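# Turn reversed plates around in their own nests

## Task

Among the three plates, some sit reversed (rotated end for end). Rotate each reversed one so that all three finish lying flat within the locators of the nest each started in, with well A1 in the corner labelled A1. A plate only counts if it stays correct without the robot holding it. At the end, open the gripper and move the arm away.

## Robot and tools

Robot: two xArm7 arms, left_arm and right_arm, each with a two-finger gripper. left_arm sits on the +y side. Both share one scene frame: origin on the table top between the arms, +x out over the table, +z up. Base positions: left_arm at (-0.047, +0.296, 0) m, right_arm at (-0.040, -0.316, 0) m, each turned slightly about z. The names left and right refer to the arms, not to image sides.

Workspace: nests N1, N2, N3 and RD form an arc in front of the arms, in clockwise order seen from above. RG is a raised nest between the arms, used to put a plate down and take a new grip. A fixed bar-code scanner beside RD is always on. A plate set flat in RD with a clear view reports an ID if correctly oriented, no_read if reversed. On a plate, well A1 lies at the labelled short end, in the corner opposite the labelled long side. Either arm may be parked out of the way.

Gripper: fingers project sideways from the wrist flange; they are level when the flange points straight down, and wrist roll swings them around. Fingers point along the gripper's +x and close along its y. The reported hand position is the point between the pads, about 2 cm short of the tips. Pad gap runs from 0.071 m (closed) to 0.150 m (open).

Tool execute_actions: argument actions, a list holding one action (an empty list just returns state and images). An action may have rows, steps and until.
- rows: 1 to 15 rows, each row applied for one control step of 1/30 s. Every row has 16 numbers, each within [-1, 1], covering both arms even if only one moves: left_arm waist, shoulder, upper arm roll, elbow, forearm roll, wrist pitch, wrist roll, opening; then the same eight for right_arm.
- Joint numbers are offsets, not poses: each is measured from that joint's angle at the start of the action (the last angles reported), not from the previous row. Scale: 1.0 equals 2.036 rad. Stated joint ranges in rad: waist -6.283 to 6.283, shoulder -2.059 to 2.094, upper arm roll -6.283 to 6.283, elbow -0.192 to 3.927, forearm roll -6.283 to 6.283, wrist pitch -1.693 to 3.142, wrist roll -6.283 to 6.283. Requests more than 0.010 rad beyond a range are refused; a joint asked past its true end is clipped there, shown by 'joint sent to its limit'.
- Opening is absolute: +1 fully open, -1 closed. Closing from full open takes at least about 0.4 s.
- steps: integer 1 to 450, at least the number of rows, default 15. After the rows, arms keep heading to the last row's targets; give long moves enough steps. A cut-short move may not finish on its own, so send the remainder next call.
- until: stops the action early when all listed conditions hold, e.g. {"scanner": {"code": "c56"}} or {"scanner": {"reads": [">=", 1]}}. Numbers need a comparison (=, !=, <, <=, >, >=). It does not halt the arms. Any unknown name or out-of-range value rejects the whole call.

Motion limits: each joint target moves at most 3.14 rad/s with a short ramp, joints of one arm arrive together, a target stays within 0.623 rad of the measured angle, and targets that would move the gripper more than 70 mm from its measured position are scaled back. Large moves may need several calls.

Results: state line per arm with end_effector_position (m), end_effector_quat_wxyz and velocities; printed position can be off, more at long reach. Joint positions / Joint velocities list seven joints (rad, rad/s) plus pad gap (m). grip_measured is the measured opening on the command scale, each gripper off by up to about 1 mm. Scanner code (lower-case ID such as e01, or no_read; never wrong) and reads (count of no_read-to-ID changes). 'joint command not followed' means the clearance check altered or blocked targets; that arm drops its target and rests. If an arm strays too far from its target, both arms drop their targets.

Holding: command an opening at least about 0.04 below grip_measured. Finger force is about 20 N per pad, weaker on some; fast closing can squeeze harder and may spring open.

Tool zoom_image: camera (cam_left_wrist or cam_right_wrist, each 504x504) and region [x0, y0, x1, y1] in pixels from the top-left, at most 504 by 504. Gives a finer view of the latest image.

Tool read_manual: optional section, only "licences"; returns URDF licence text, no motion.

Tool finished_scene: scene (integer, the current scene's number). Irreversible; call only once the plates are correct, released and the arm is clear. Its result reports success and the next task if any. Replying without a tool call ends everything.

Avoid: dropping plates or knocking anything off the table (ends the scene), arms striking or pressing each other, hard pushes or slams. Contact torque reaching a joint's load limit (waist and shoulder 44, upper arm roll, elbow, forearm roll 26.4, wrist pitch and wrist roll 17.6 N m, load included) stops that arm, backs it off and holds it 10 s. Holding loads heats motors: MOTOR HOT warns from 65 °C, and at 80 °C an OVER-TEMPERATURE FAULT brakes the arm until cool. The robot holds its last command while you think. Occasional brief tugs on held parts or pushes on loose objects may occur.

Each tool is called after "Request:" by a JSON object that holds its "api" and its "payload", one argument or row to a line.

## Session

Request:
{"api": "execute_actions", "payload": {
  "actions": []
}}

Scene clock: 0.00 s.
left_arm: end_effector_position=(+0.2410, +0.3882, +0.3315) grip_measured=+1.00 end_effector_quat_wxyz=(+0.643, -0.144, +0.150, -0.737) end_effector_velocity=(+0.000, -0.000, +0.000) end_effector_angular_velocity=(+0.001, -0.000, -0.002) | right_arm: end_effector_position=(+0.4317, -0.7439, +0.3118) grip_measured=+1.00 end_effector_quat_wxyz=(+0.728, -0.572, -0.013, +0.379) end_effector_velocity=(+0.000, +0.000, +0.000) end_effector_angular_velocity=(+0.001, -0.001, +0.001)
Joint positions: left_arm=[ 0.349 -0.112  0.363  1.028  0.285  1.483  2.179  0.15 ] | right_arm=[-0.849  0.377 -0.021  1.578 -2.229  0.026  0.217  0.15 ]
Joint velocities: left_arm=[ 0.    -0.001 -0.001 -0.     0.001 -0.     0.     0.   ] | right_arm=[ 0.     0.     0.     0.     0.    -0.001  0.     0.   ]
scanner: code=no_read reads=0

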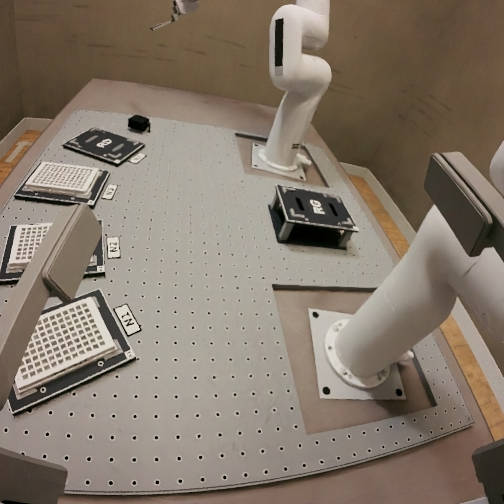

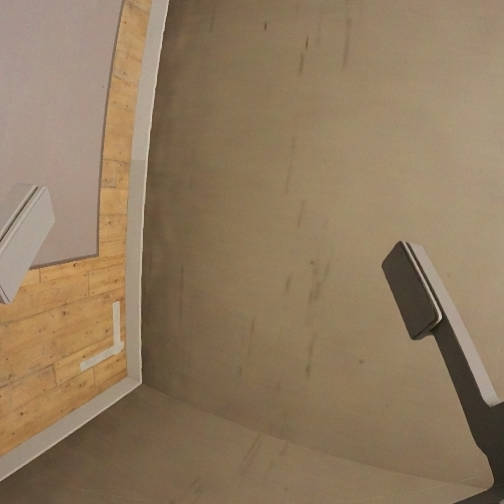

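Request:
{"api": "zoom_image", "payload": {
  "camera": "cam_left_wrist",
  "region": [0, 280, 150, 420]
}}

Request:
{"api": "zoom_image", "payload": {
  "camera": "cam_left_wrist",
  "region": [0, 150, 130, 290]
}}

Region (0, 280, 150, 420) of cam_left_wrist's 504x504 image, scaled by 3.360, with more detail than that image has; it fills the top 470 rows of this view, and the rest is white.

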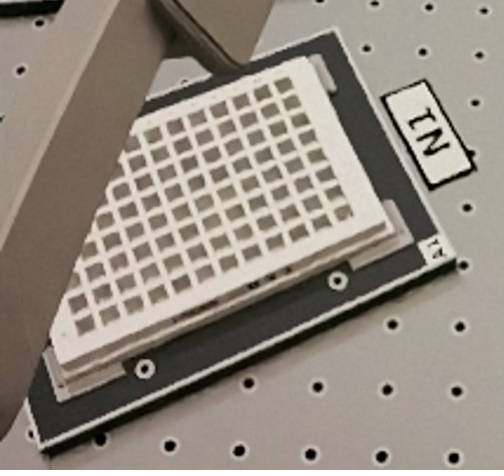

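Region (0, 150, 130, 290) of cam_left_wrist's 504x504 image, scaled by 3.600, with more detail than that image has; it fills the left 468 columns of this view, and the rest is white.

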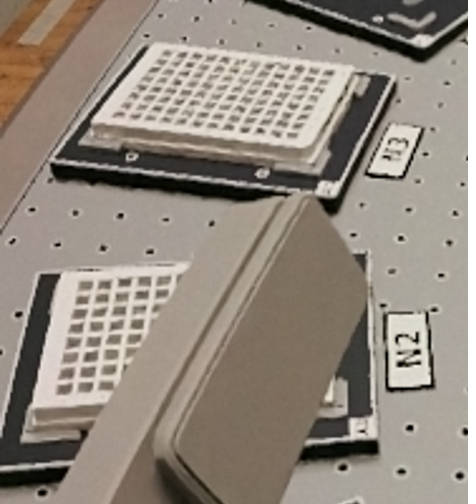

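Request:
{"api": "zoom_image", "payload": {
  "camera": "cam_left_wrist",
  "region": [80, 210, 340, 450]
}}

Region (80, 210, 340, 450) of cam_left_wrist's 504x504 image, scaled by 1.938, with more detail than that image has; it fills the top 465 rows of this view, and the rest is white.

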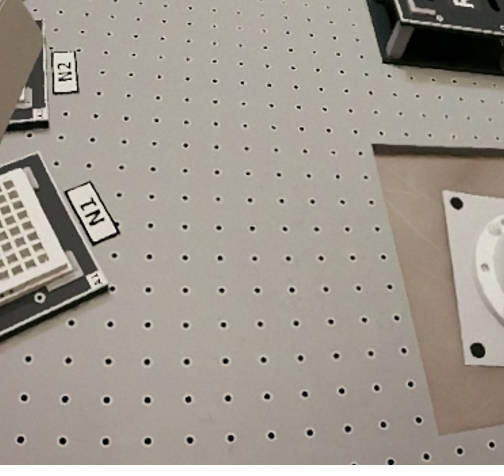

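Request:
{"api": "execute_actions", "payload": {
  "actions": [
    {"rows": [[-0.005,0.039,-0.018,0.015,-0.014,-0.041,0.027,1,0.012,-0.009,0,-0.012,0.05,0.015,-0.03,1],[-0.01,0.079,-0.036,0.03,-0.028,-0.083,0.055,1,0.025,-0.017,0,-0.025,0.1,0.03,-0.062,1],[-0.015,0.118,-0.053,0.045,-0.042,-0.124,0.082,1,0.037,-0.026,0,-0.037,0.15,0.044,-0.093,1],[-0.02,0.158,-0.071,0.06,-0.056,-0.165,0.109,1,0.049,-0.034,0,-0.049,0.2,0.059,-0.124,1],[-0.025,0.197,-0.089,0.074,-0.07,-0.207,0.136,1,0.061,-0.043,0,-0.061,0.245,0.074,-0.155,1],[-0.029,0.236,-0.107,0.089,-0.084,-0.248,0.164,1,0.074,-0.052,0,-0.074,0.294,0.089,-0.187,1],[-0.029,0.236,-0.107,0.089,-0.084,-0.248,0.164,1,0.086,-0.06,0,-0.086,0.343,0.103,-0.218,1],[-0.034,0.276,-0.125,0.104,-0.098,-0.289,0.191,1,0.098,-0.069,0,-0.098,0.392,0.118,-0.249,1],[-0.034,0.276,-0.125,0.104,-0.098,-0.289,0.191,1,0.11,-0.077,0,-0.11,0.441,0.133,-0.28,1],[-0.039,0.315,-0.143,0.119,-0.112,-0.331,0.218,1,0.123,-0.086,0,-0.123,0.49,0.148,-0.311,1],[-0.039,0.315,-0.143,0.119,-0.112,-0.331,0.218,1,0.135,-0.095,0,-0.135,0.539,0.162,-0.342,1],[-0.044,0.354,-0.16,0.134,-0.126,-0.372,0.246,1,0.147,-0.103,0,-0.147,0.588,0.177,-0.373,1],[-0.044,0.354,-0.16,0.134,-0.126,-0.372,0.246,1,0.16,-0.112,0,-0.16,0.637,0.192,-0.404,1],[-0.049,0.3939,-0.1783,0.1489,-0.14,-0.4134,0.2729,1,0.172,-0.12,0,-0.172,0.686,0.206,-0.435,1],[-0.049,0.3939,-0.1783,0.1489,-0.14,-0.4134,0.2729,1,0.2456,-0.172,0.0103,-0.2456,0.98,0.295,-0.622,1]], "steps": 26}
  ]
}}

Scene clock: 49.20 s.
left_arm: end_effector_position=(+0.3795, +0.2981, +0.1248) grip_measured=+1.00 end_effector_quat_wxyz=(-0.294, +0.018, -0.029, +0.955) end_effector_velocity=(+0.091, -0.152, -0.304) end_effector_angular_velocity=(-0.355, -0.367, -0.791) | right_arm: end_effector_position=(+0.5211, -0.5598, +0.3343) grip_measured=+1.00 end_effector_quat_wxyz=(+0.837, -0.403, +0.009, +0.370) end_effector_velocity=(-0.003, +0.300, -0.013) end_effector_angular_velocity=(+1.152, +0.265, -0.001)
Joint positions: left_arm=[0.262 0.586 0.047 1.291 0.037 0.751 2.663 0.15 ] | right_arm=[-0.448  0.096 -0.008  1.177 -0.905  0.507 -0.781  0.15 ]
Joint velocities: left_arm=[-0.099  0.807 -0.364  0.306 -0.287 -0.845  0.558  0.   ] | right_arm=[ 0.435 -0.303  0.04  -0.431  1.92   0.518 -1.166  0.   ]
scanner: code=no_read reads=0

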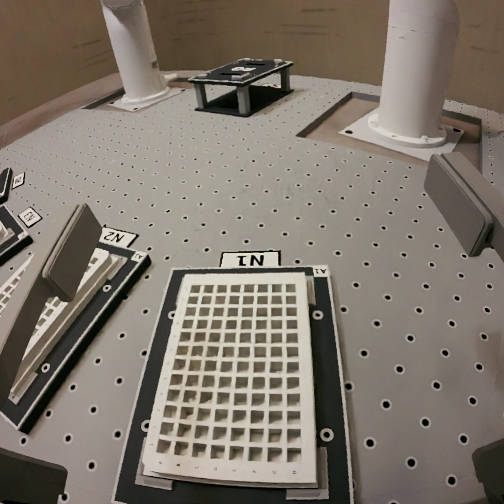

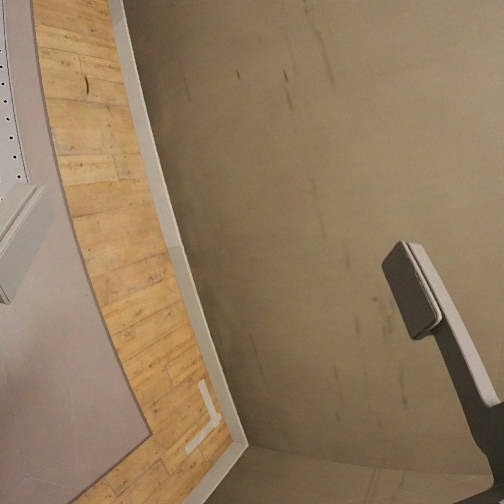

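Request:
{"api": "zoom_image", "payload": {
  "camera": "cam_left_wrist",
  "region": [0, 160, 170, 440]
}}

Request:
{"api": "execute_actions", "payload": {
  "actions": [
    {"steps": 1}
  ]
}}

Region (0, 160, 170, 440) of cam_left_wrist's 504x504 image, scaled by 1.800, with more detail than that image has; it fills the left 306 columns of this view, and the rest is white.

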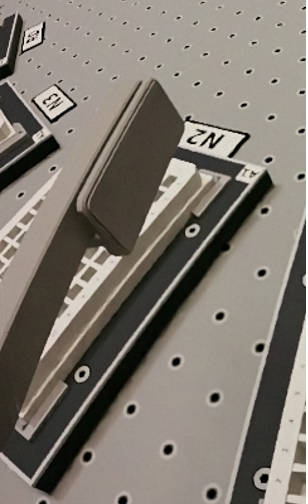

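Scene clock: 51.63 s.
left_arm: end_effector_position=(+0.3898, +0.2778, +0.0851) grip_measured=+1.00 end_effector_quat_wxyz=(-0.248, +0.000, -0.000, +0.969) end_effector_velocity=(+0.000, +0.001, +0.000) end_effector_angular_velocity=(+0.001, -0.001, +0.001) | right_arm: end_effector_position=(+0.5223, -0.5006, +0.3427) grip_measured=+1.00 end_effector_quat_wxyz=(+0.892, -0.269, -0.043, +0.360) end_effector_velocity=(+0.000, +0.000, +0.001) end_effector_angular_velocity=(+0.006, -0.002, -0.001)
Joint positions: left_arm=[0.249 0.69  0.001 1.331 0.    0.642 2.735 0.15 ] | right_arm=[-0.367  0.04  -0.001  1.096 -0.443  0.605 -1.     0.15 ]
Joint velocities: left_arm=[ 0.    -0.     0.001  0.     0.001 -0.     0.     0.   ] | right_arm=[ 0.001 -0.001 -0.     0.     0.01   0.002 -0.004  0.   ]
scanner: code=no_read reads=0

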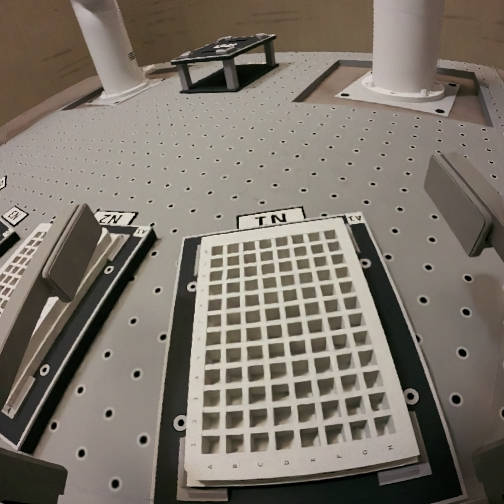

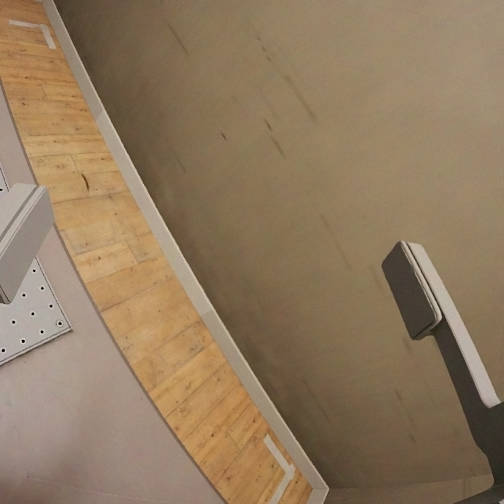

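Request:
{"api": "execute_actions", "payload": {
  "actions": []
}}

Scene clock: 71.07 s.
left_arm: end_effector_position=(+0.3898, +0.2778, +0.0851) grip_measured=+1.00 end_effector_quat_wxyz=(-0.248, +0.000, -0.000, +0.969) end_effector_velocity=(+0.000, +0.000, +0.000) end_effector_angular_velocity=(+0.000, -0.000, +0.001) | right_arm: end_effector_position=(+0.5276, -0.4893, +0.3572) grip_measured=+1.00 end_effector_quat_wxyz=(+0.917, -0.210, -0.086, +0.328) end_effector_velocity=(-0.000, +0.000, -0.001) end_effector_angular_velocity=(+0.000, +0.002, +0.001)
Joint positions: left_arm=[0.249 0.69  0.001 1.331 0.    0.642 2.735 0.15 ] | right_arm=[-0.349  0.027  0.     1.078 -0.234  0.626 -1.049  0.15 ]
Joint velocities: left_arm=[-0.001 -0.     0.001  0.    -0.    -0.    -0.     0.   ] | right_arm=[ 0.    -0.     0.    -0.001  0.     0.001 -0.001  0.   ]
scanner: code=no_read reads=0

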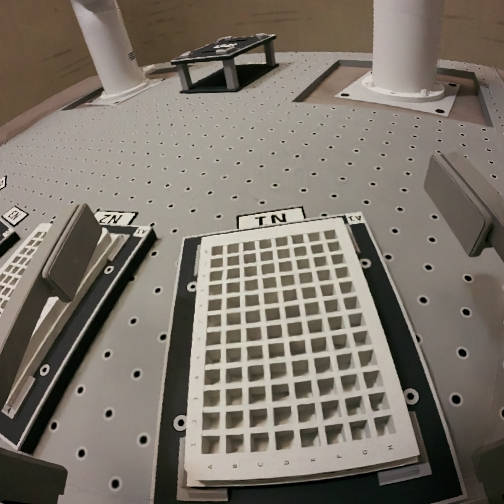

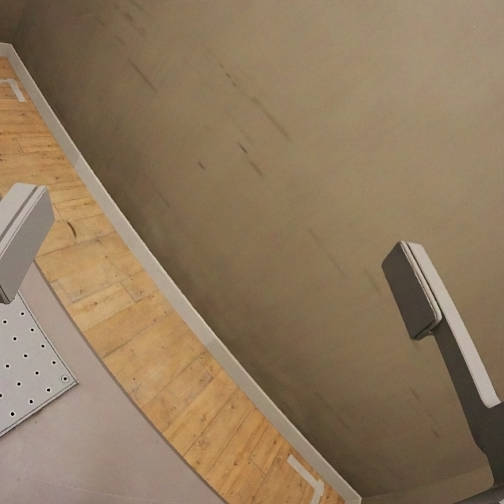

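Request:
{"api": "execute_actions", "payload": {
  "actions": [
    {"rows": [
[0.0005,0.0023,0,0.0012,0,-0.0011,0.0005,0.9, 0.01,-0.002,0,-0.011,0.004,-0.002,0,1],
[0.0012,0.0057,0,0.0029,0,-0.0028,0.0012,0.8, 0.025,-0.006,0,-0.028,0.010,-0.004,0,1],
[0.0020,0.0091,0,0.0047,0,-0.0044,0.0020,0.7, 0.045,-0.010,0,-0.051,0.018,-0.008,0,1],
[0.0027,0.0125,0,0.0064,0,-0.0061,0.0027,0.6, 0.065,-0.015,0,-0.074,0.026,-0.011,0,1],
[0.0035,0.0159,0,0.0082,0,-0.0077,0.0035,0.5, 0.085,-0.019,0,-0.097,0.035,-0.015,0,1],
[0.0042,0.0193,0,0.0099,0,-0.0094,0.0042,0.4, 0.105,-0.024,0,-0.120,0.043,-0.018,0,1],
[0.0049,0.0227,0,0.0117,0,-0.0111,0.0049,0.3, 0.125,-0.028,0,-0.143,0.051,-0.022,0,1],
[0.0057,0.0261,0,0.0134,0,-0.0127,0.0057,0.2, 0.145,-0.033,0,-0.166,0.059,-0.025,0,1],
[0.0064,0.0295,0,0.0152,0,-0.0144,0.0064,0.1, 0.165,-0.037,0,-0.188,0.067,-0.029,0,1],
[0.0070,0.0322,0,0.0166,0,-0.0157,0.0070,0.0, 0.185,-0.042,0,-0.211,0.075,-0.032,0,1],
[0.0074,0.0340,0,0.0175,0,-0.0166,0.0074,-0.1, 0.205,-0.046,0,-0.234,0.084,-0.036,0,1],
[0.0074,0.0340,0,0.0175,0,-0.0166,0.0074,-0.2, 0.225,-0.051,0,-0.257,0.092,-0.039,0,1],
[0.0074,0.0340,0,0.0175,0,-0.0166,0.0074,-0.3, 0.245,-0.056,0,-0.280,0.100,-0.043,0,1],
[0.0074,0.0340,0,0.0175,0,-0.0166,0.0074,-0.3, 0.265,-0.060,0,-0.303,0.108,-0.046,0,1],
[0.0074,0.0340,0,0.0175,0,-0.0166,0.0074,-0.3, 0.2819,-0.0639,0,-0.3218,0.1149,-0.0492,0,1]
], "steps": 20}
  ]
}}

Scene clock: 113.93 s.
left_arm: end_effector_position=(+0.3939, +0.2867, +0.0605) grip_measured=-0.30 end_effector_quat_wxyz=(-0.248, -0.000, -0.000, +0.969) end_effector_velocity=(+0.003, +0.000, -0.001) end_effector_angular_velocity=(-0.000, -0.009, -0.001) | right_arm: end_effector_position=(+0.4861, -0.3105, +0.2562) grip_measured=+1.00 end_effector_quat_wxyz=(+0.895, -0.097, -0.064, +0.431) end_effector_velocity=(-0.143, +0.293, -0.173) end_effector_angular_velocity=(+0.238, +0.320, +0.364)
Joint positions: left_arm=[0.264 0.758 0.    1.366 0.    0.608 2.75  0.099] | right_arm=[-0.072 -0.035  0.001  0.762 -0.122  0.578 -1.049  0.15 ]
Joint velocities: left_arm=[ 0.     0.005 -0.001  0.008 -0.001 -0.006  0.002 -0.002] | right_arm=[ 0.498 -0.113 -0.    -0.569  0.203 -0.088  0.     0.   ]
scanner: code=no_read reads=0

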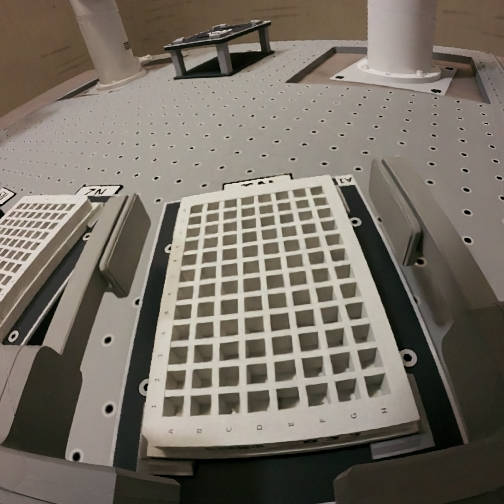

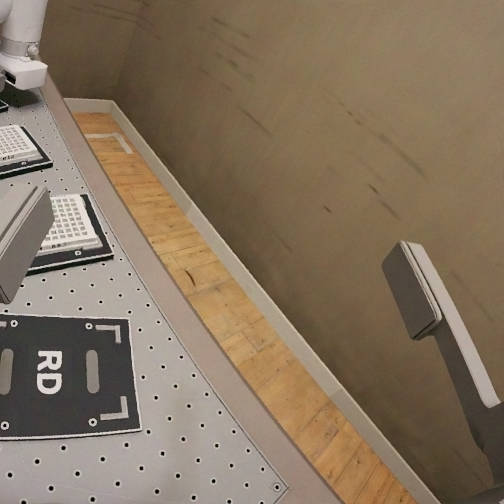

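Request:
{"api": "zoom_image", "payload": {
  "camera": "cam_right_wrist",
  "region": [0, 90, 160, 290]
}}

Request:
{"api": "zoom_image", "payload": {
  "camera": "cam_left_wrist",
  "region": [80, 140, 460, 330]
}}

Region (0, 90, 160, 290) of cam_right_wrist's 504x504 image, scaled by 2.520, with more detail than that image has; it fills the left 403 columns of this view, and the rest is white.

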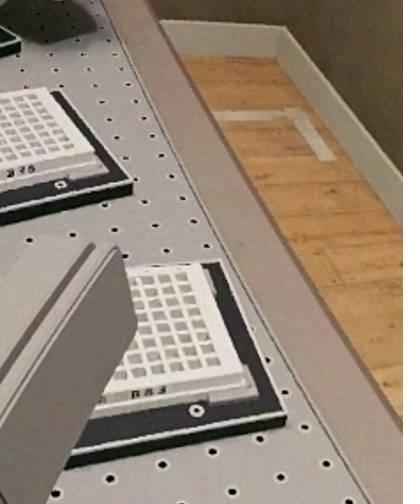

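Region (80, 140, 460, 330) of cam_left_wrist's 504x504 image, scaled by 1.326, with more detail than that image has.

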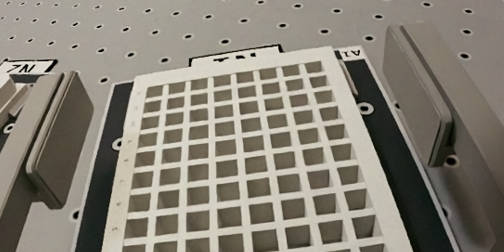

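Request:
{"api": "execute_actions", "payload": {
  "actions": [
    {"rows": [
[-0.0001,0.0015,0,0.0006,0,-0.0009,-0.0001,-0.3, 0.07,-0.012,0,-0.06,0.022,-0.009,0,1],
[-0.0003,0.0030,0,0.0012,0,-0.0019,-0.0003,-0.3, 0.085,-0.014,0,-0.068,0.025,-0.010,0,1],
[-0.0005,0.0048,0,0.0018,0,-0.0030,-0.0005,-0.3, 0.10,-0.016,0,-0.077,0.028,-0.012,0,1],
[-0.0007,0.0066,0,0.0025,0,-0.0041,-0.0007,-0.3, 0.12,-0.018,0,-0.088,0.032,-0.013,0,1],
[-0.0008,0.0084,0,0.0032,0,-0.0052,-0.0008,-0.3, 0.14,-0.020,0,-0.10,0.036,-0.015,0,1],
[-0.0010,0.0102,0,0.0039,0,-0.0063,-0.0010,-0.3, 0.16,-0.022,0,-0.111,0.040,-0.017,0,1],
[-0.0012,0.0120,0,0.0046,0,-0.0074,-0.0012,-0.3, 0.18,-0.025,0,-0.123,0.044,-0.019,0,1],
[-0.0014,0.0138,0,0.0053,0,-0.0085,-0.0014,-0.3, 0.20,-0.027,0,-0.134,0.048,-0.021,0,1],
[-0.0015,0.0153,0,0.0058,0,-0.0095,-0.0015,-0.3, 0.22,-0.029,0,-0.146,0.052,-0.022,0,1],
[-0.0016,0.0165,0,0.0063,0,-0.0102,-0.0016,-0.3, 0.2564,-0.0334,0,-0.1665,0.06,-0.0255,0,1]
], "steps": 14}
  ]
}}

Request:
{"api": "execute_actions", "payload": {
  "actions": []
}}

Scene clock: 145.13 s.
left_arm: end_effector_position=(+0.3945, +0.2850, +0.0481) grip_measured=-0.30 end_effector_quat_wxyz=(-0.248, +0.001, -0.000, +0.969) end_effector_velocity=(+0.001, -0.002, -0.017) end_effector_angular_velocity=(-0.001, +0.001, -0.000) | right_arm: end_effector_position=(+0.3944, -0.1499, +0.1903) grip_measured=+1.00 end_effector_quat_wxyz=(+0.835, -0.027, -0.027, +0.549) end_effector_velocity=(-0.222, +0.272, -0.105) end_effector_angular_velocity=(+0.061, +0.250, +0.551)
Joint positions: left_arm=[0.261 0.788 0.    1.377 0.    0.59  2.747 0.099] | right_arm=[ 0.253 -0.081  0.002  0.535 -0.04   0.544 -1.049  0.15 ]
Joint velocities: left_arm=[-0.004  0.041 -0.001  0.015 -0.    -0.025 -0.004  0.   ] | right_arm=[ 0.662 -0.075 -0.    -0.378  0.136 -0.059  0.001  0.   ]
scanner: code=no_read reads=0

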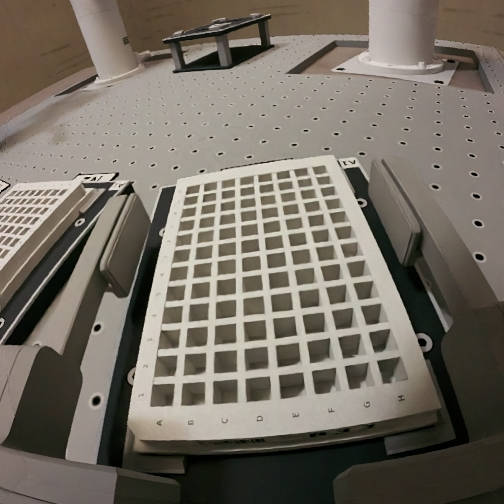

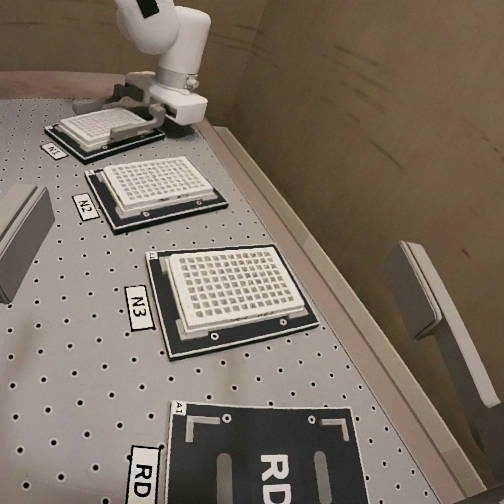

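Scene clock: 145.13 s.
left_arm: end_effector_position=(+0.3945, +0.2850, +0.0481) grip_measured=-0.30 end_effector_quat_wxyz=(-0.248, +0.001, -0.000, +0.969) end_effector_velocity=(+0.001, -0.002, -0.017) end_effector_angular_velocity=(-0.001, +0.001, -0.000) | right_arm: end_effector_position=(+0.3944, -0.1499, +0.1903) grip_measured=+1.00 end_effector_quat_wxyz=(+0.835, -0.027, -0.027, +0.549) end_effector_velocity=(-0.222, +0.272, -0.105) end_effector_angular_velocity=(+0.061, +0.250, +0.551)
Joint positions: left_arm=[0.261 0.788 0.    1.377 0.    0.59  2.747 0.099] | right_arm=[ 0.253 -0.081  0.002  0.535 -0.04   0.544 -1.049  0.15 ]
Joint velocities: left_arm=[-0.004  0.041 -0.001  0.015 -0.    -0.025 -0.004  0.   ] | right_arm=[ 0.662 -0.075 -0.    -0.378  0.136 -0.059  0.001  0.   ]
scanner: code=no_read reads=0

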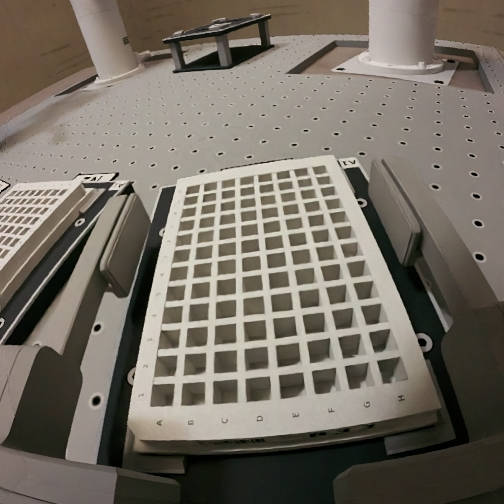

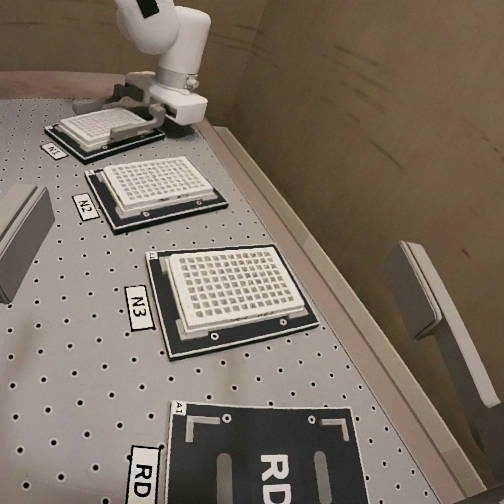

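Request:
{"api": "zoom_image", "payload": {
  "camera": "cam_right_wrist",
  "region": [60, 140, 330, 370]
}}

Request:
{"api": "execute_actions", "payload": {
  "actions": []
}}

Region (60, 140, 330, 370) of cam_right_wrist's 504x504 image, scaled by 1.867, with more detail than that image has; it fills the top 429 rows of this view, and the rest is white.

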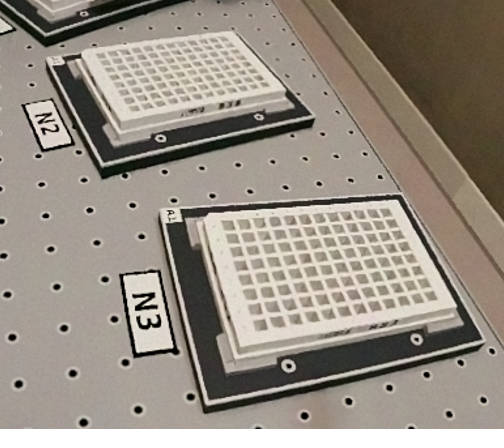

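Scene clock: 146.73 s.
left_arm: end_effector_position=(+0.3949, +0.2850, +0.0471) grip_measured=-0.30 end_effector_quat_wxyz=(-0.248, -0.000, -0.000, +0.969) end_effector_velocity=(+0.000, -0.000, +0.000) end_effector_angular_velocity=(+0.000, -0.001, -0.001) | right_arm: end_effector_position=(+0.3567, -0.1095, +0.1739) grip_measured=+1.00 end_effector_quat_wxyz=(+0.811, -0.011, -0.013, +0.585) end_effector_velocity=(-0.000, -0.000, -0.000) end_effector_angular_velocity=(-0.000, +0.000, -0.000)
Joint positions: left_arm=[0.261 0.791 0.    1.379 0.    0.588 2.746 0.099] | right_arm=[ 0.359 -0.093  0.001  0.475 -0.018  0.534 -1.049  0.15 ]
Joint velocities: left_arm=[-0.001 -0.001  0.     0.     0.     0.    -0.    -0.   ] | right_arm=[ 0.     0.     0.    -0.001 -0.    -0.001  0.     0.   ]
scanner: code=no_read reads=0

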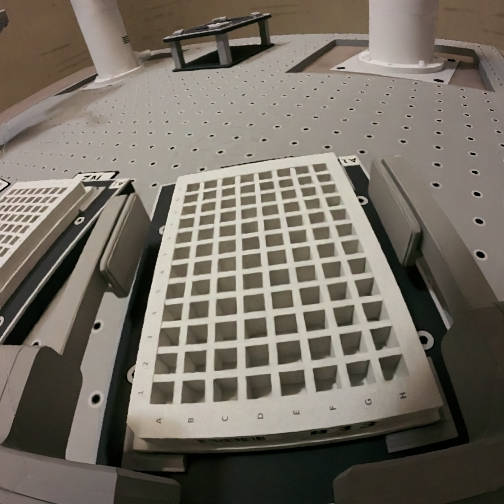

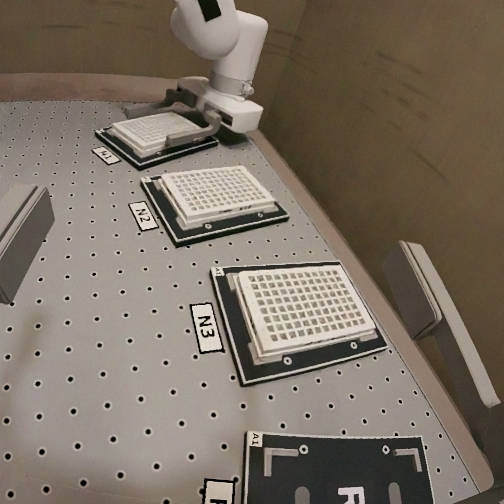

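Request:
{"api": "zoom_image", "payload": {
  "camera": "cam_left_wrist",
  "region": [80, 170, 220, 320]
}}

Request:
{"api": "zoom_image", "payload": {
  "camera": "cam_left_wrist",
  "region": [310, 140, 450, 290]
}}

Request:
{"api": "zoom_image", "payload": {
  "camera": "cam_right_wrist",
  "region": [85, 70, 265, 180]
}}

Region (80, 170, 220, 320) of cam_left_wrist's 504x504 image, scaled by 3.360, with more detail than that image has; it fills the left 470 columns of this view, and the rest is white.

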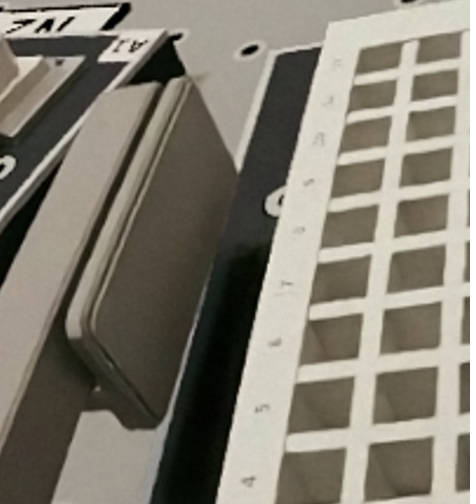

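Region (310, 140, 450, 290) of cam_left_wrist's 504x504 image, scaled by 3.360, with more detail than that image has; it fills the left 470 columns of this view, and the rest is white.

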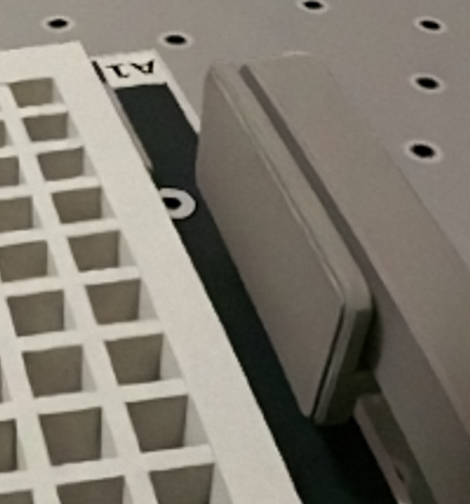

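Region (85, 70, 265, 180) of cam_right_wrist's 504x504 image, scaled by 2.800, with more detail than that image has.

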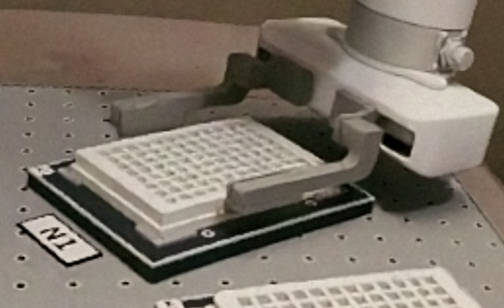

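Request:
{"api": "execute_actions", "payload": {
  "actions": [
    {"rows": [
[0.0004,0.0002,0,-0.0002,0,-0.0004,-0.0006,-0.3, 0.008,0.006,0,-0.001,0,-0.007,0.008,1],
[0.0008,0.0005,0,-0.0004,0,-0.0009,-0.0011,-0.3, 0.022,0.017,0,-0.004,0.001,-0.018,0.021,1],
[0.0012,0.0010,0,-0.0005,0,-0.0015,-0.0017,-0.32, 0.039,0.030,0,-0.006,0.002,-0.032,0.037,1],
[0.0016,0.0016,0,-0.0006,0,-0.0022,-0.0023,-0.34, 0.056,0.043,0,-0.009,0.003,-0.047,0.053,1],
[0.0020,0.0023,0,-0.0006,0,-0.0029,-0.0029,-0.36, 0.073,0.056,0,-0.012,0.004,-0.061,0.070,1],
[0.0020,0.0030,0,-0.0006,0,-0.0036,-0.0029,-0.39, 0.090,0.069,0,-0.015,0.005,-0.075,0.086,1],
[0.0020,0.0037,0,-0.0005,0,-0.0042,-0.0029,-0.42, 0.107,0.083,0,-0.017,0.006,-0.089,0.102,1],
[0.0020,0.0044,0,-0.0005,0,-0.0049,-0.0029,-0.45, 0.124,0.096,0,-0.020,0.007,-0.103,0.118,1],
[0.0020,0.0049,0,-0.0004,0,-0.0053,-0.0029,-0.47, 0.141,0.109,0,-0.023,0.007,-0.117,0.134,1],
[0.0020,0.0053,0,-0.0004,0,-0.0057,-0.0029,-0.49, 0.156,0.120,0,-0.025,0.008,-0.130,0.149,1],
[0.0020,0.0053,0,-0.0004,0,-0.0057,-0.0029,-0.5, 0.1675,0.1292,0,-0.027,0.0088,-0.1395,0.1596,1]
], "steps": 13}
  ]
}}

Scene clock: 183.50 s.
left_arm: end_effector_position=(+0.3944, +0.2859, +0.0422) grip_measured=-0.49 end_effector_quat_wxyz=(-0.252, +0.000, -0.000, +0.968) end_effector_velocity=(-0.002, -0.002, -0.011) end_effector_angular_velocity=(-0.002, +0.003, +0.001) | right_arm: end_effector_position=(+0.3217, -0.0336, +0.1135) grip_measured=+1.00 end_effector_quat_wxyz=(+0.810, -0.002, -0.004, +0.586) end_effector_velocity=(-0.164, +0.237, -0.204) end_effector_angular_velocity=(-0.005, +0.075, -0.004)
Joint positions: left_arm=[0.265 0.8   0.    1.378 0.    0.578 2.741 0.091] | right_arm=[ 0.594  0.088  0.002  0.437 -0.006  0.34  -0.826  0.15 ]
Joint velocities: left_arm=[ 0.     0.022 -0.003 -0.     0.001 -0.019 -0.003 -0.007] | right_arm=[ 0.827  0.636 -0.005 -0.126  0.042 -0.69   0.787  0.   ]
scanner: code=no_read reads=0

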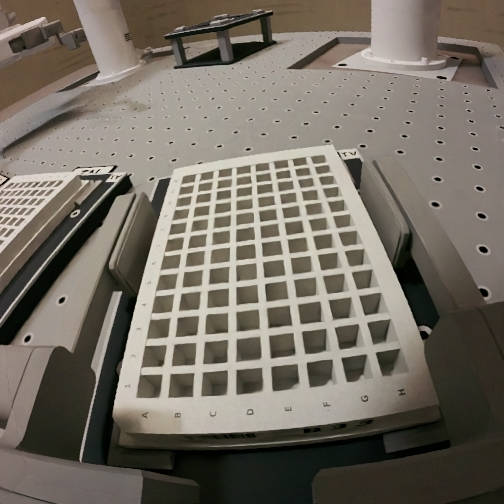

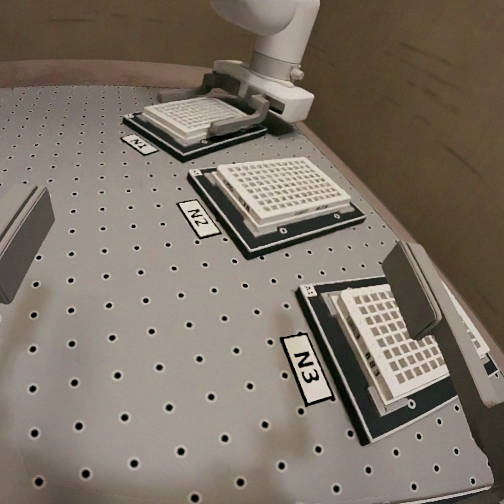

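N2 and N3 show labels on the near ends too. Refreshing.

Request:
{"api": "execute_actions", "payload": {
  "actions": []
}}

Request:
{"api": "zoom_image", "payload": {
  "camera": "cam_left_wrist",
  "region": [80, 170, 220, 320]
}}

Request:
{"api": "zoom_image", "payload": {
  "camera": "cam_left_wrist",
  "region": [310, 140, 450, 290]
}}

Request:
{"api": "zoom_image", "payload": {
  "camera": "cam_right_wrist",
  "region": [130, 50, 330, 180]
}}

Scene clock: 187.30 s.
left_arm: end_effector_position=(+0.3944, +0.2859, +0.0415) grip_measured=-0.50 end_effector_quat_wxyz=(-0.252, -0.000, -0.000, +0.968) end_effector_velocity=(-0.000, -0.000, -0.000) end_effector_angular_velocity=(+0.000, +0.001, -0.002) | right_arm: end_effector_position=(+0.2985, -0.0054, +0.0877) grip_measured=+1.00 end_effector_quat_wxyz=(+0.811, +0.000, +0.000, +0.586) end_effector_velocity=(-0.000, +0.000, -0.000) end_effector_angular_velocity=(-0.000, +0.001, -0.000)
Joint positions: left_arm=[0.265 0.802 0.    1.378 0.    0.576 2.74  0.091] | right_arm=[ 0.7    0.17   0.001  0.42  -0.001  0.25  -0.724  0.15 ]
Joint velocities: left_arm=[-0.     0.001 -0.001  0.     0.001 -0.    -0.     0.   ] | right_arm=[ 0.     0.     0.001 -0.001  0.    -0.     0.001  0.   ]
scanner: code=no_read reads=0

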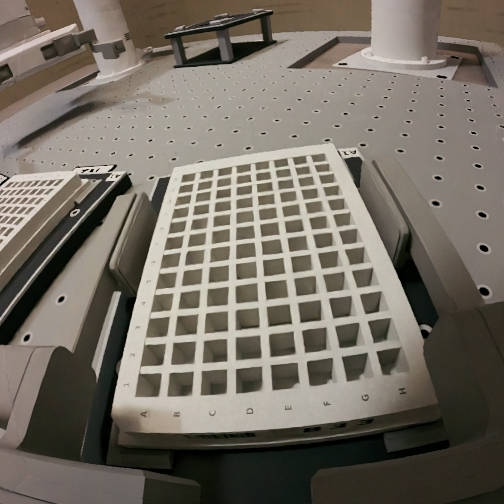

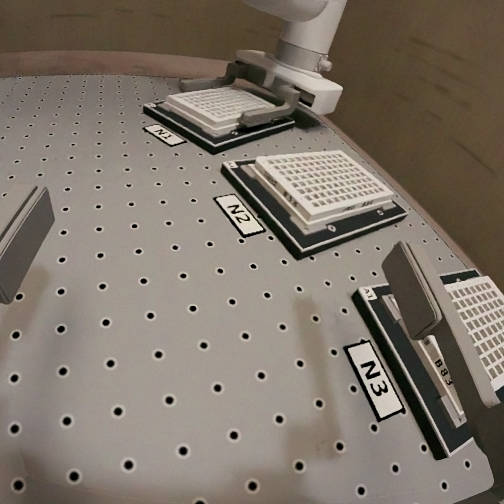

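Region (80, 170, 220, 320) of cam_left_wrist's 504x504 image, scaled by 3.360, with more detail than that image has; it fills the left 470 columns of this view, and the rest is white.

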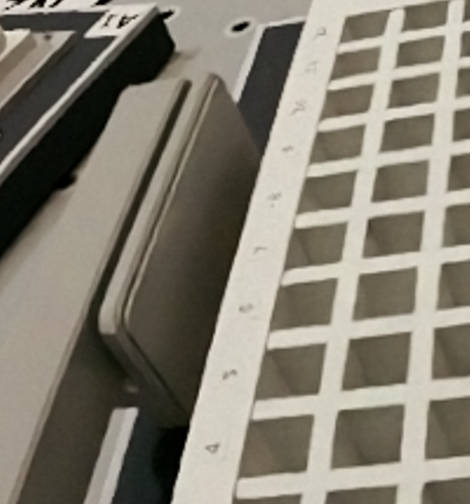

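Region (310, 140, 450, 290) of cam_left_wrist's 504x504 image, scaled by 3.360, with more detail than that image has; it fills the left 470 columns of this view, and the rest is white.

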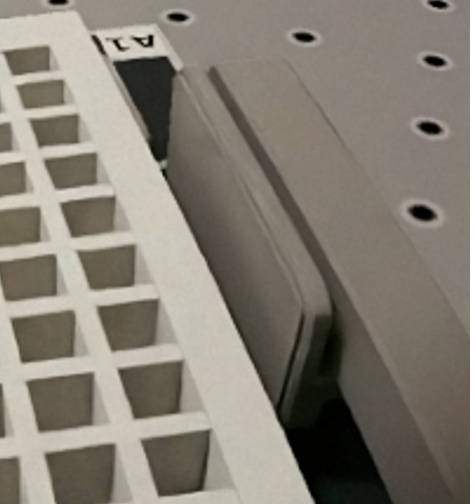

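Region (130, 50, 330, 180) of cam_right_wrist's 504x504 image, scaled by 2.520, with more detail than that image has; it fills the top 328 rows of this view, and the rest is white.

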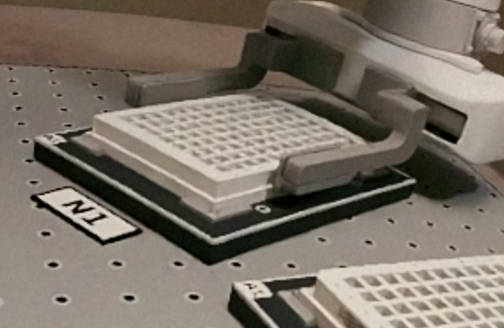

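Request:
{"api": "zoom_image", "payload": {
  "camera": "cam_right_wrist",
  "region": [195, 95, 285, 150]
}}

Region (195, 95, 285, 150) of cam_right_wrist's 504x504 image, scaled by 5.600, with more detail than that image has.

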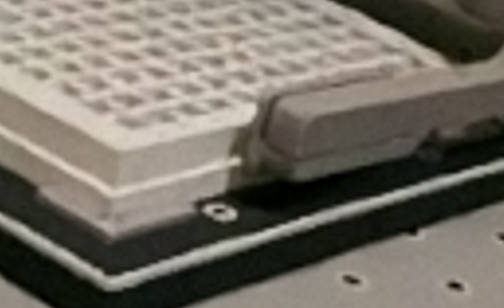

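Request:
{"api": "zoom_image", "payload": {
  "camera": "cam_right_wrist",
  "region": [205, 105, 255, 140]
}}

Request:
{"api": "zoom_image", "payload": {
  "camera": "cam_right_wrist",
  "region": [270, 180, 370, 260]
}}

Region (205, 105, 255, 140) of cam_right_wrist's 504x504 image, scaled by 10.080, with more detail than that image has; it fills the top 353 rows of this view, and the rest is white.

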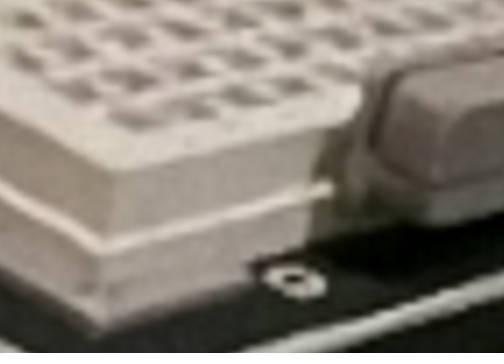

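Region (270, 180, 370, 260) of cam_right_wrist's 504x504 image, scaled by 5.040, with more detail than that image has; it fills the top 403 rows of this view, and the rest is white.

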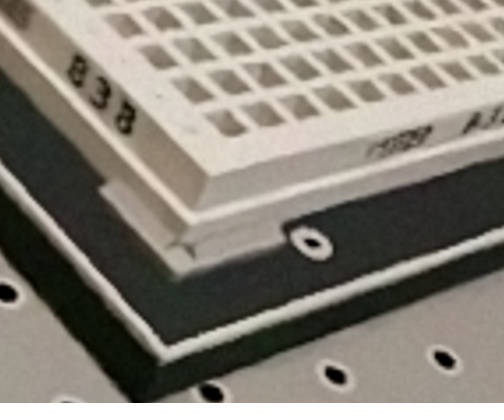

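Request:
{"api": "execute_actions", "payload": {
  "actions": [
    {"rows": [
[0,-0.0010,0,-0.0003,0,0.0007,0,-0.5, 0,0,0,0,0,0,0,1],
[0,-0.0021,0,-0.0007,0,0.0014,0,-0.5, 0,0,0,0,0,0,0,1],
[0,-0.0032,0,-0.0010,0,0.0022,0,-0.52, 0,0,0,0,0,0,0,1],
[0,-0.0041,0,-0.0013,0,0.0028,0,-0.54, 0,0,0,0,0,0,0,1],
[0,-0.0041,0,-0.0013,0,0.0028,0,-0.56, 0,0,0,0,0,0,0,1],
[0,-0.0041,0,-0.0013,0,0.0028,0,-0.58, 0,0,0,0,0,0,0,1],
[0,-0.0041,0,-0.0013,0,0.0028,0,-0.60, 0,0,0,0,0,0,0,1],
[0,-0.0041,0,-0.0013,0,0.0028,0,-0.62, 0,0,0,0,0,0,0,1],
[0,-0.0041,0,-0.0013,0,0.0028,0,-0.65, 0,0,0,0,0,0,0,1]
], "steps": 9}
  ]
}}

Scene clock: 212.70 s.
left_arm: end_effector_position=(+0.3946, +0.2859, +0.0446) grip_measured=-0.60 end_effector_quat_wxyz=(-0.252, -0.000, -0.000, +0.968) end_effector_velocity=(+0.000, +0.000, +0.007) end_effector_angular_velocity=(+0.001, -0.001, +0.001) | right_arm: end_effector_position=(+0.2985, -0.0054, +0.0877) grip_measured=+1.00 end_effector_quat_wxyz=(+0.811, +0.000, +0.000, +0.586) end_effector_velocity=(-0.000, -0.000, -0.000) end_effector_angular_velocity=(-0.000, +0.001, -0.001)
Joint positions: left_arm=[0.265 0.795 0.    1.376 0.    0.581 2.74  0.087] | right_arm=[ 0.7    0.17   0.001  0.42  -0.001  0.25  -0.724  0.15 ]
Joint velocities: left_arm=[-0.    -0.016  0.001 -0.004 -0.     0.01  -0.    -0.027] | right_arm=[ 0.     0.     0.    -0.     0.001  0.001  0.     0.   ]
scanner: code=no_read reads=0

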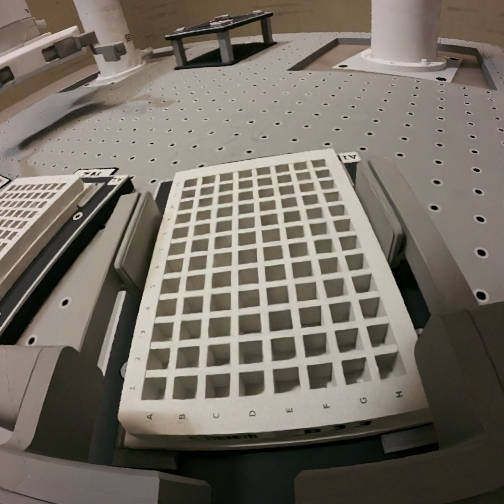

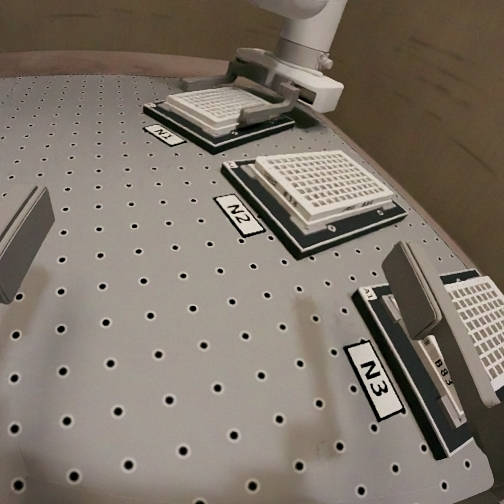

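Request:
{"api": "execute_actions", "payload": {
  "actions": []
}}

Request:
{"api": "zoom_image", "payload": {
  "camera": "cam_left_wrist",
  "region": [80, 170, 220, 320]
}}

Request:
{"api": "zoom_image", "payload": {
  "camera": "cam_left_wrist",
  "region": [310, 140, 450, 290]
}}

Request:
{"api": "zoom_image", "payload": {
  "camera": "cam_right_wrist",
  "region": [205, 100, 265, 140]
}}

Scene clock: 216.87 s.
left_arm: end_effector_position=(+0.3944, +0.2859, +0.0450) grip_measured=-0.65 end_effector_quat_wxyz=(-0.252, -0.000, -0.000, +0.968) end_effector_velocity=(+0.000, +0.001, +0.000) end_effector_angular_velocity=(+0.001, -0.000, +0.001) | right_arm: end_effector_position=(+0.2985, -0.0054, +0.0877) grip_measured=+1.00 end_effector_quat_wxyz=(+0.811, +0.000, +0.000, +0.586) end_effector_velocity=(+0.001, +0.000, +0.000) end_effector_angular_velocity=(+0.000, -0.001, -0.000)
Joint positions: left_arm=[0.265 0.794 0.    1.376 0.    0.582 2.74  0.085] | right_arm=[ 0.7    0.17   0.001  0.42  -0.001  0.25  -0.724  0.15 ]
Joint velocities: left_arm=[ 0.001 -0.001  0.    -0.     0.     0.    -0.    -0.   ] | right_arm=[-0.     0.    -0.     0.001 -0.001 -0.     0.001  0.   ]
scanner: code=no_read reads=0

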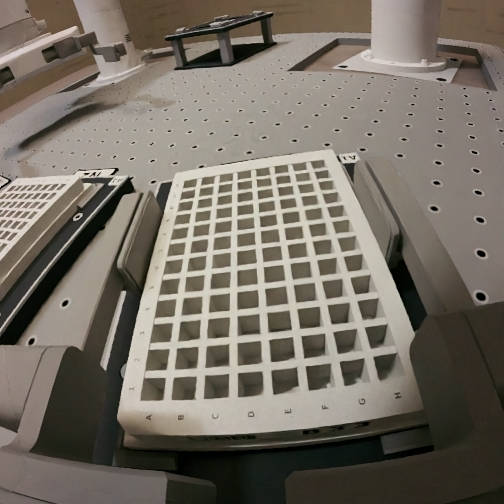

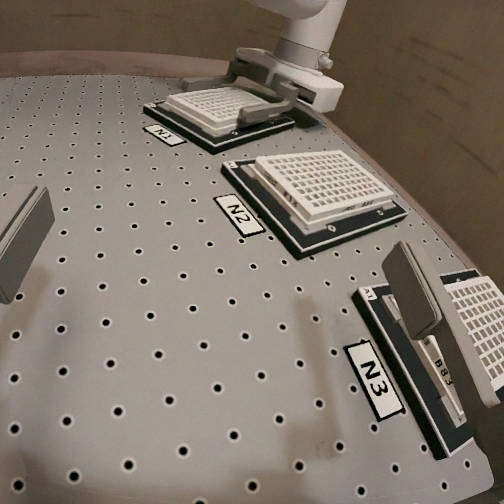

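Region (80, 170, 220, 320) of cam_left_wrist's 504x504 image, scaled by 3.360, with more detail than that image has; it fills the left 470 columns of this view, and the rest is white.

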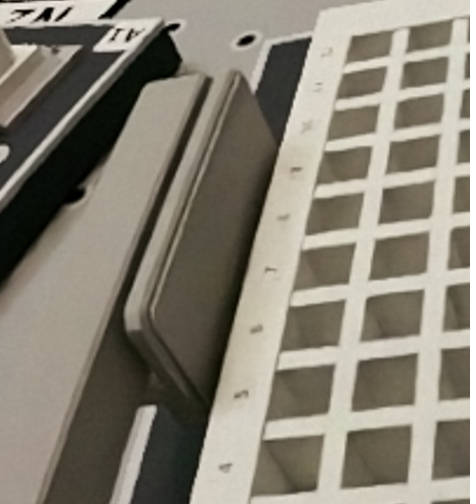

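Region (310, 140, 450, 290) of cam_left_wrist's 504x504 image, scaled by 3.360, with more detail than that image has; it fills the left 470 columns of this view, and the rest is white.

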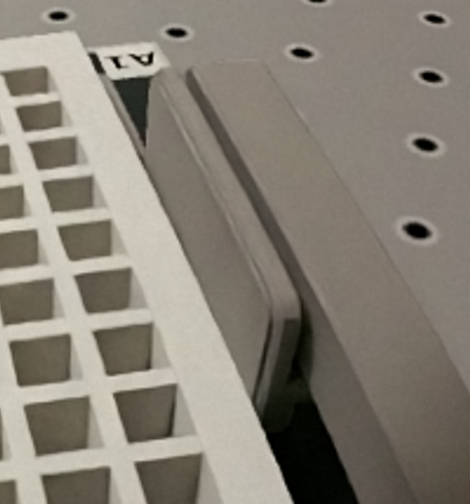

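Region (205, 100, 265, 140) of cam_right_wrist's 504x504 image, scaled by 8.400, with more detail than that image has.

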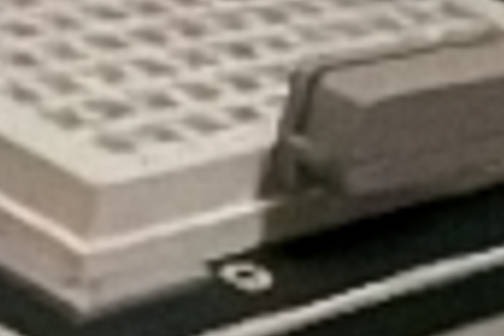

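Request:
{"api": "execute_actions", "payload": {
  "actions": [
    {"rows": [
[0.0003,-0.00015,0,-0.0003,0,-0.00015,0.0003,-0.65, 0,0,0,0,0,0,0,1],
[0.0005,-0.0003,0,-0.00055,0,-0.0003,0.0005,-0.65, 0,0,0,0,0,0,0,1],
[0.0005,-0.0003,0,-0.00055,0,-0.0003,0.0005,-0.66, 0,0,0,0,0,0,0,1],
[0.0005,-0.0003,0,-0.00055,0,-0.0003,0.0005,-0.67, 0,0,0,0,0,0,0,1],
[0.0005,-0.0003,0,-0.00055,0,-0.0003,0.0005,-0.685, 0,0,0,0,0,0,0,1],
[0.0005,-0.0003,0,-0.00055,0,-0.0003,0.0005,-0.70, 0,0,0,0,0,0,0,1],
[0.0005,-0.0003,0,-0.00055,0,-0.0003,0.0005,-0.715, 0,0,0,0,0,0,0,1],
[0.0005,-0.0003,0,-0.00055,0,-0.0003,0.0005,-0.73, 0,0,0,0,0,0,0,1],
[0.0005,-0.0003,0,-0.00055,0,-0.0003,0.0005,-0.75, 0,0,0,0,0,0,0,1],
[0.0005,-0.0003,0,-0.00055,0,-0.0003,0.0005,-0.78, 0,0,0,0,0,0,0,1],
[0.0005,-0.0003,0,-0.00055,0,-0.0003,0.0005,-0.82, 0,0,0,0,0,0,0,1],
[0.0005,-0.0003,0,-0.00055,0,-0.0003,0.0005,-0.86, 0,0,0,0,0,0,0,1]
], "steps": 12}
  ]
}}

Scene clock: 229.43 s.
left_arm: end_effector_position=(+0.3941, +0.2865, +0.0450) grip_measured=-0.70 end_effector_quat_wxyz=(-0.252, -0.000, -0.000, +0.968) end_effector_velocity=(-0.000, -0.000, -0.000) end_effector_angular_velocity=(-0.000, +0.000, -0.001) | right_arm: end_effector_position=(+0.2985, -0.0054, +0.0877) grip_measured=+1.00 end_effector_quat_wxyz=(+0.811, +0.000, +0.000, +0.586) end_effector_velocity=(+0.001, -0.000, +0.000) end_effector_angular_velocity=(+0.000, -0.001, -0.001)
Joint positions: left_arm=[0.266 0.793 0.    1.375 0.    0.581 2.741 0.083] | right_arm=[ 0.7    0.17   0.001  0.42  -0.001  0.25  -0.724  0.15 ]
Joint velocities: left_arm=[-0.  0. -0. -0. -0. -0.  0.  0.] | right_arm=[-0.     0.    -0.001  0.001 -0.    -0.    -0.     0.   ]
scanner: code=no_read reads=0

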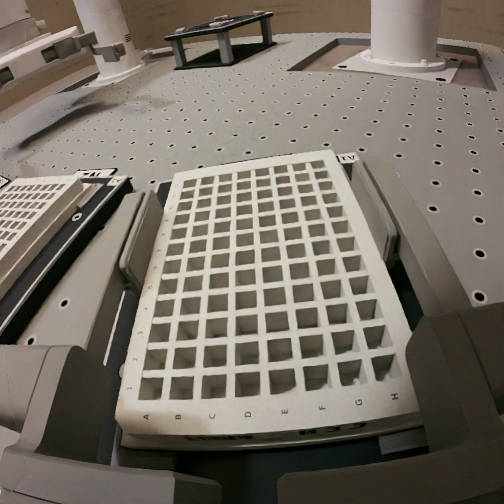

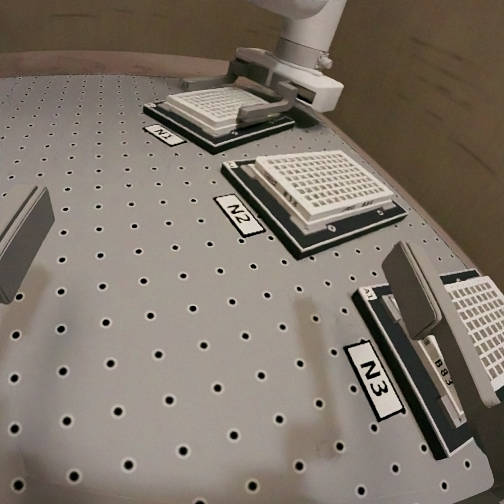

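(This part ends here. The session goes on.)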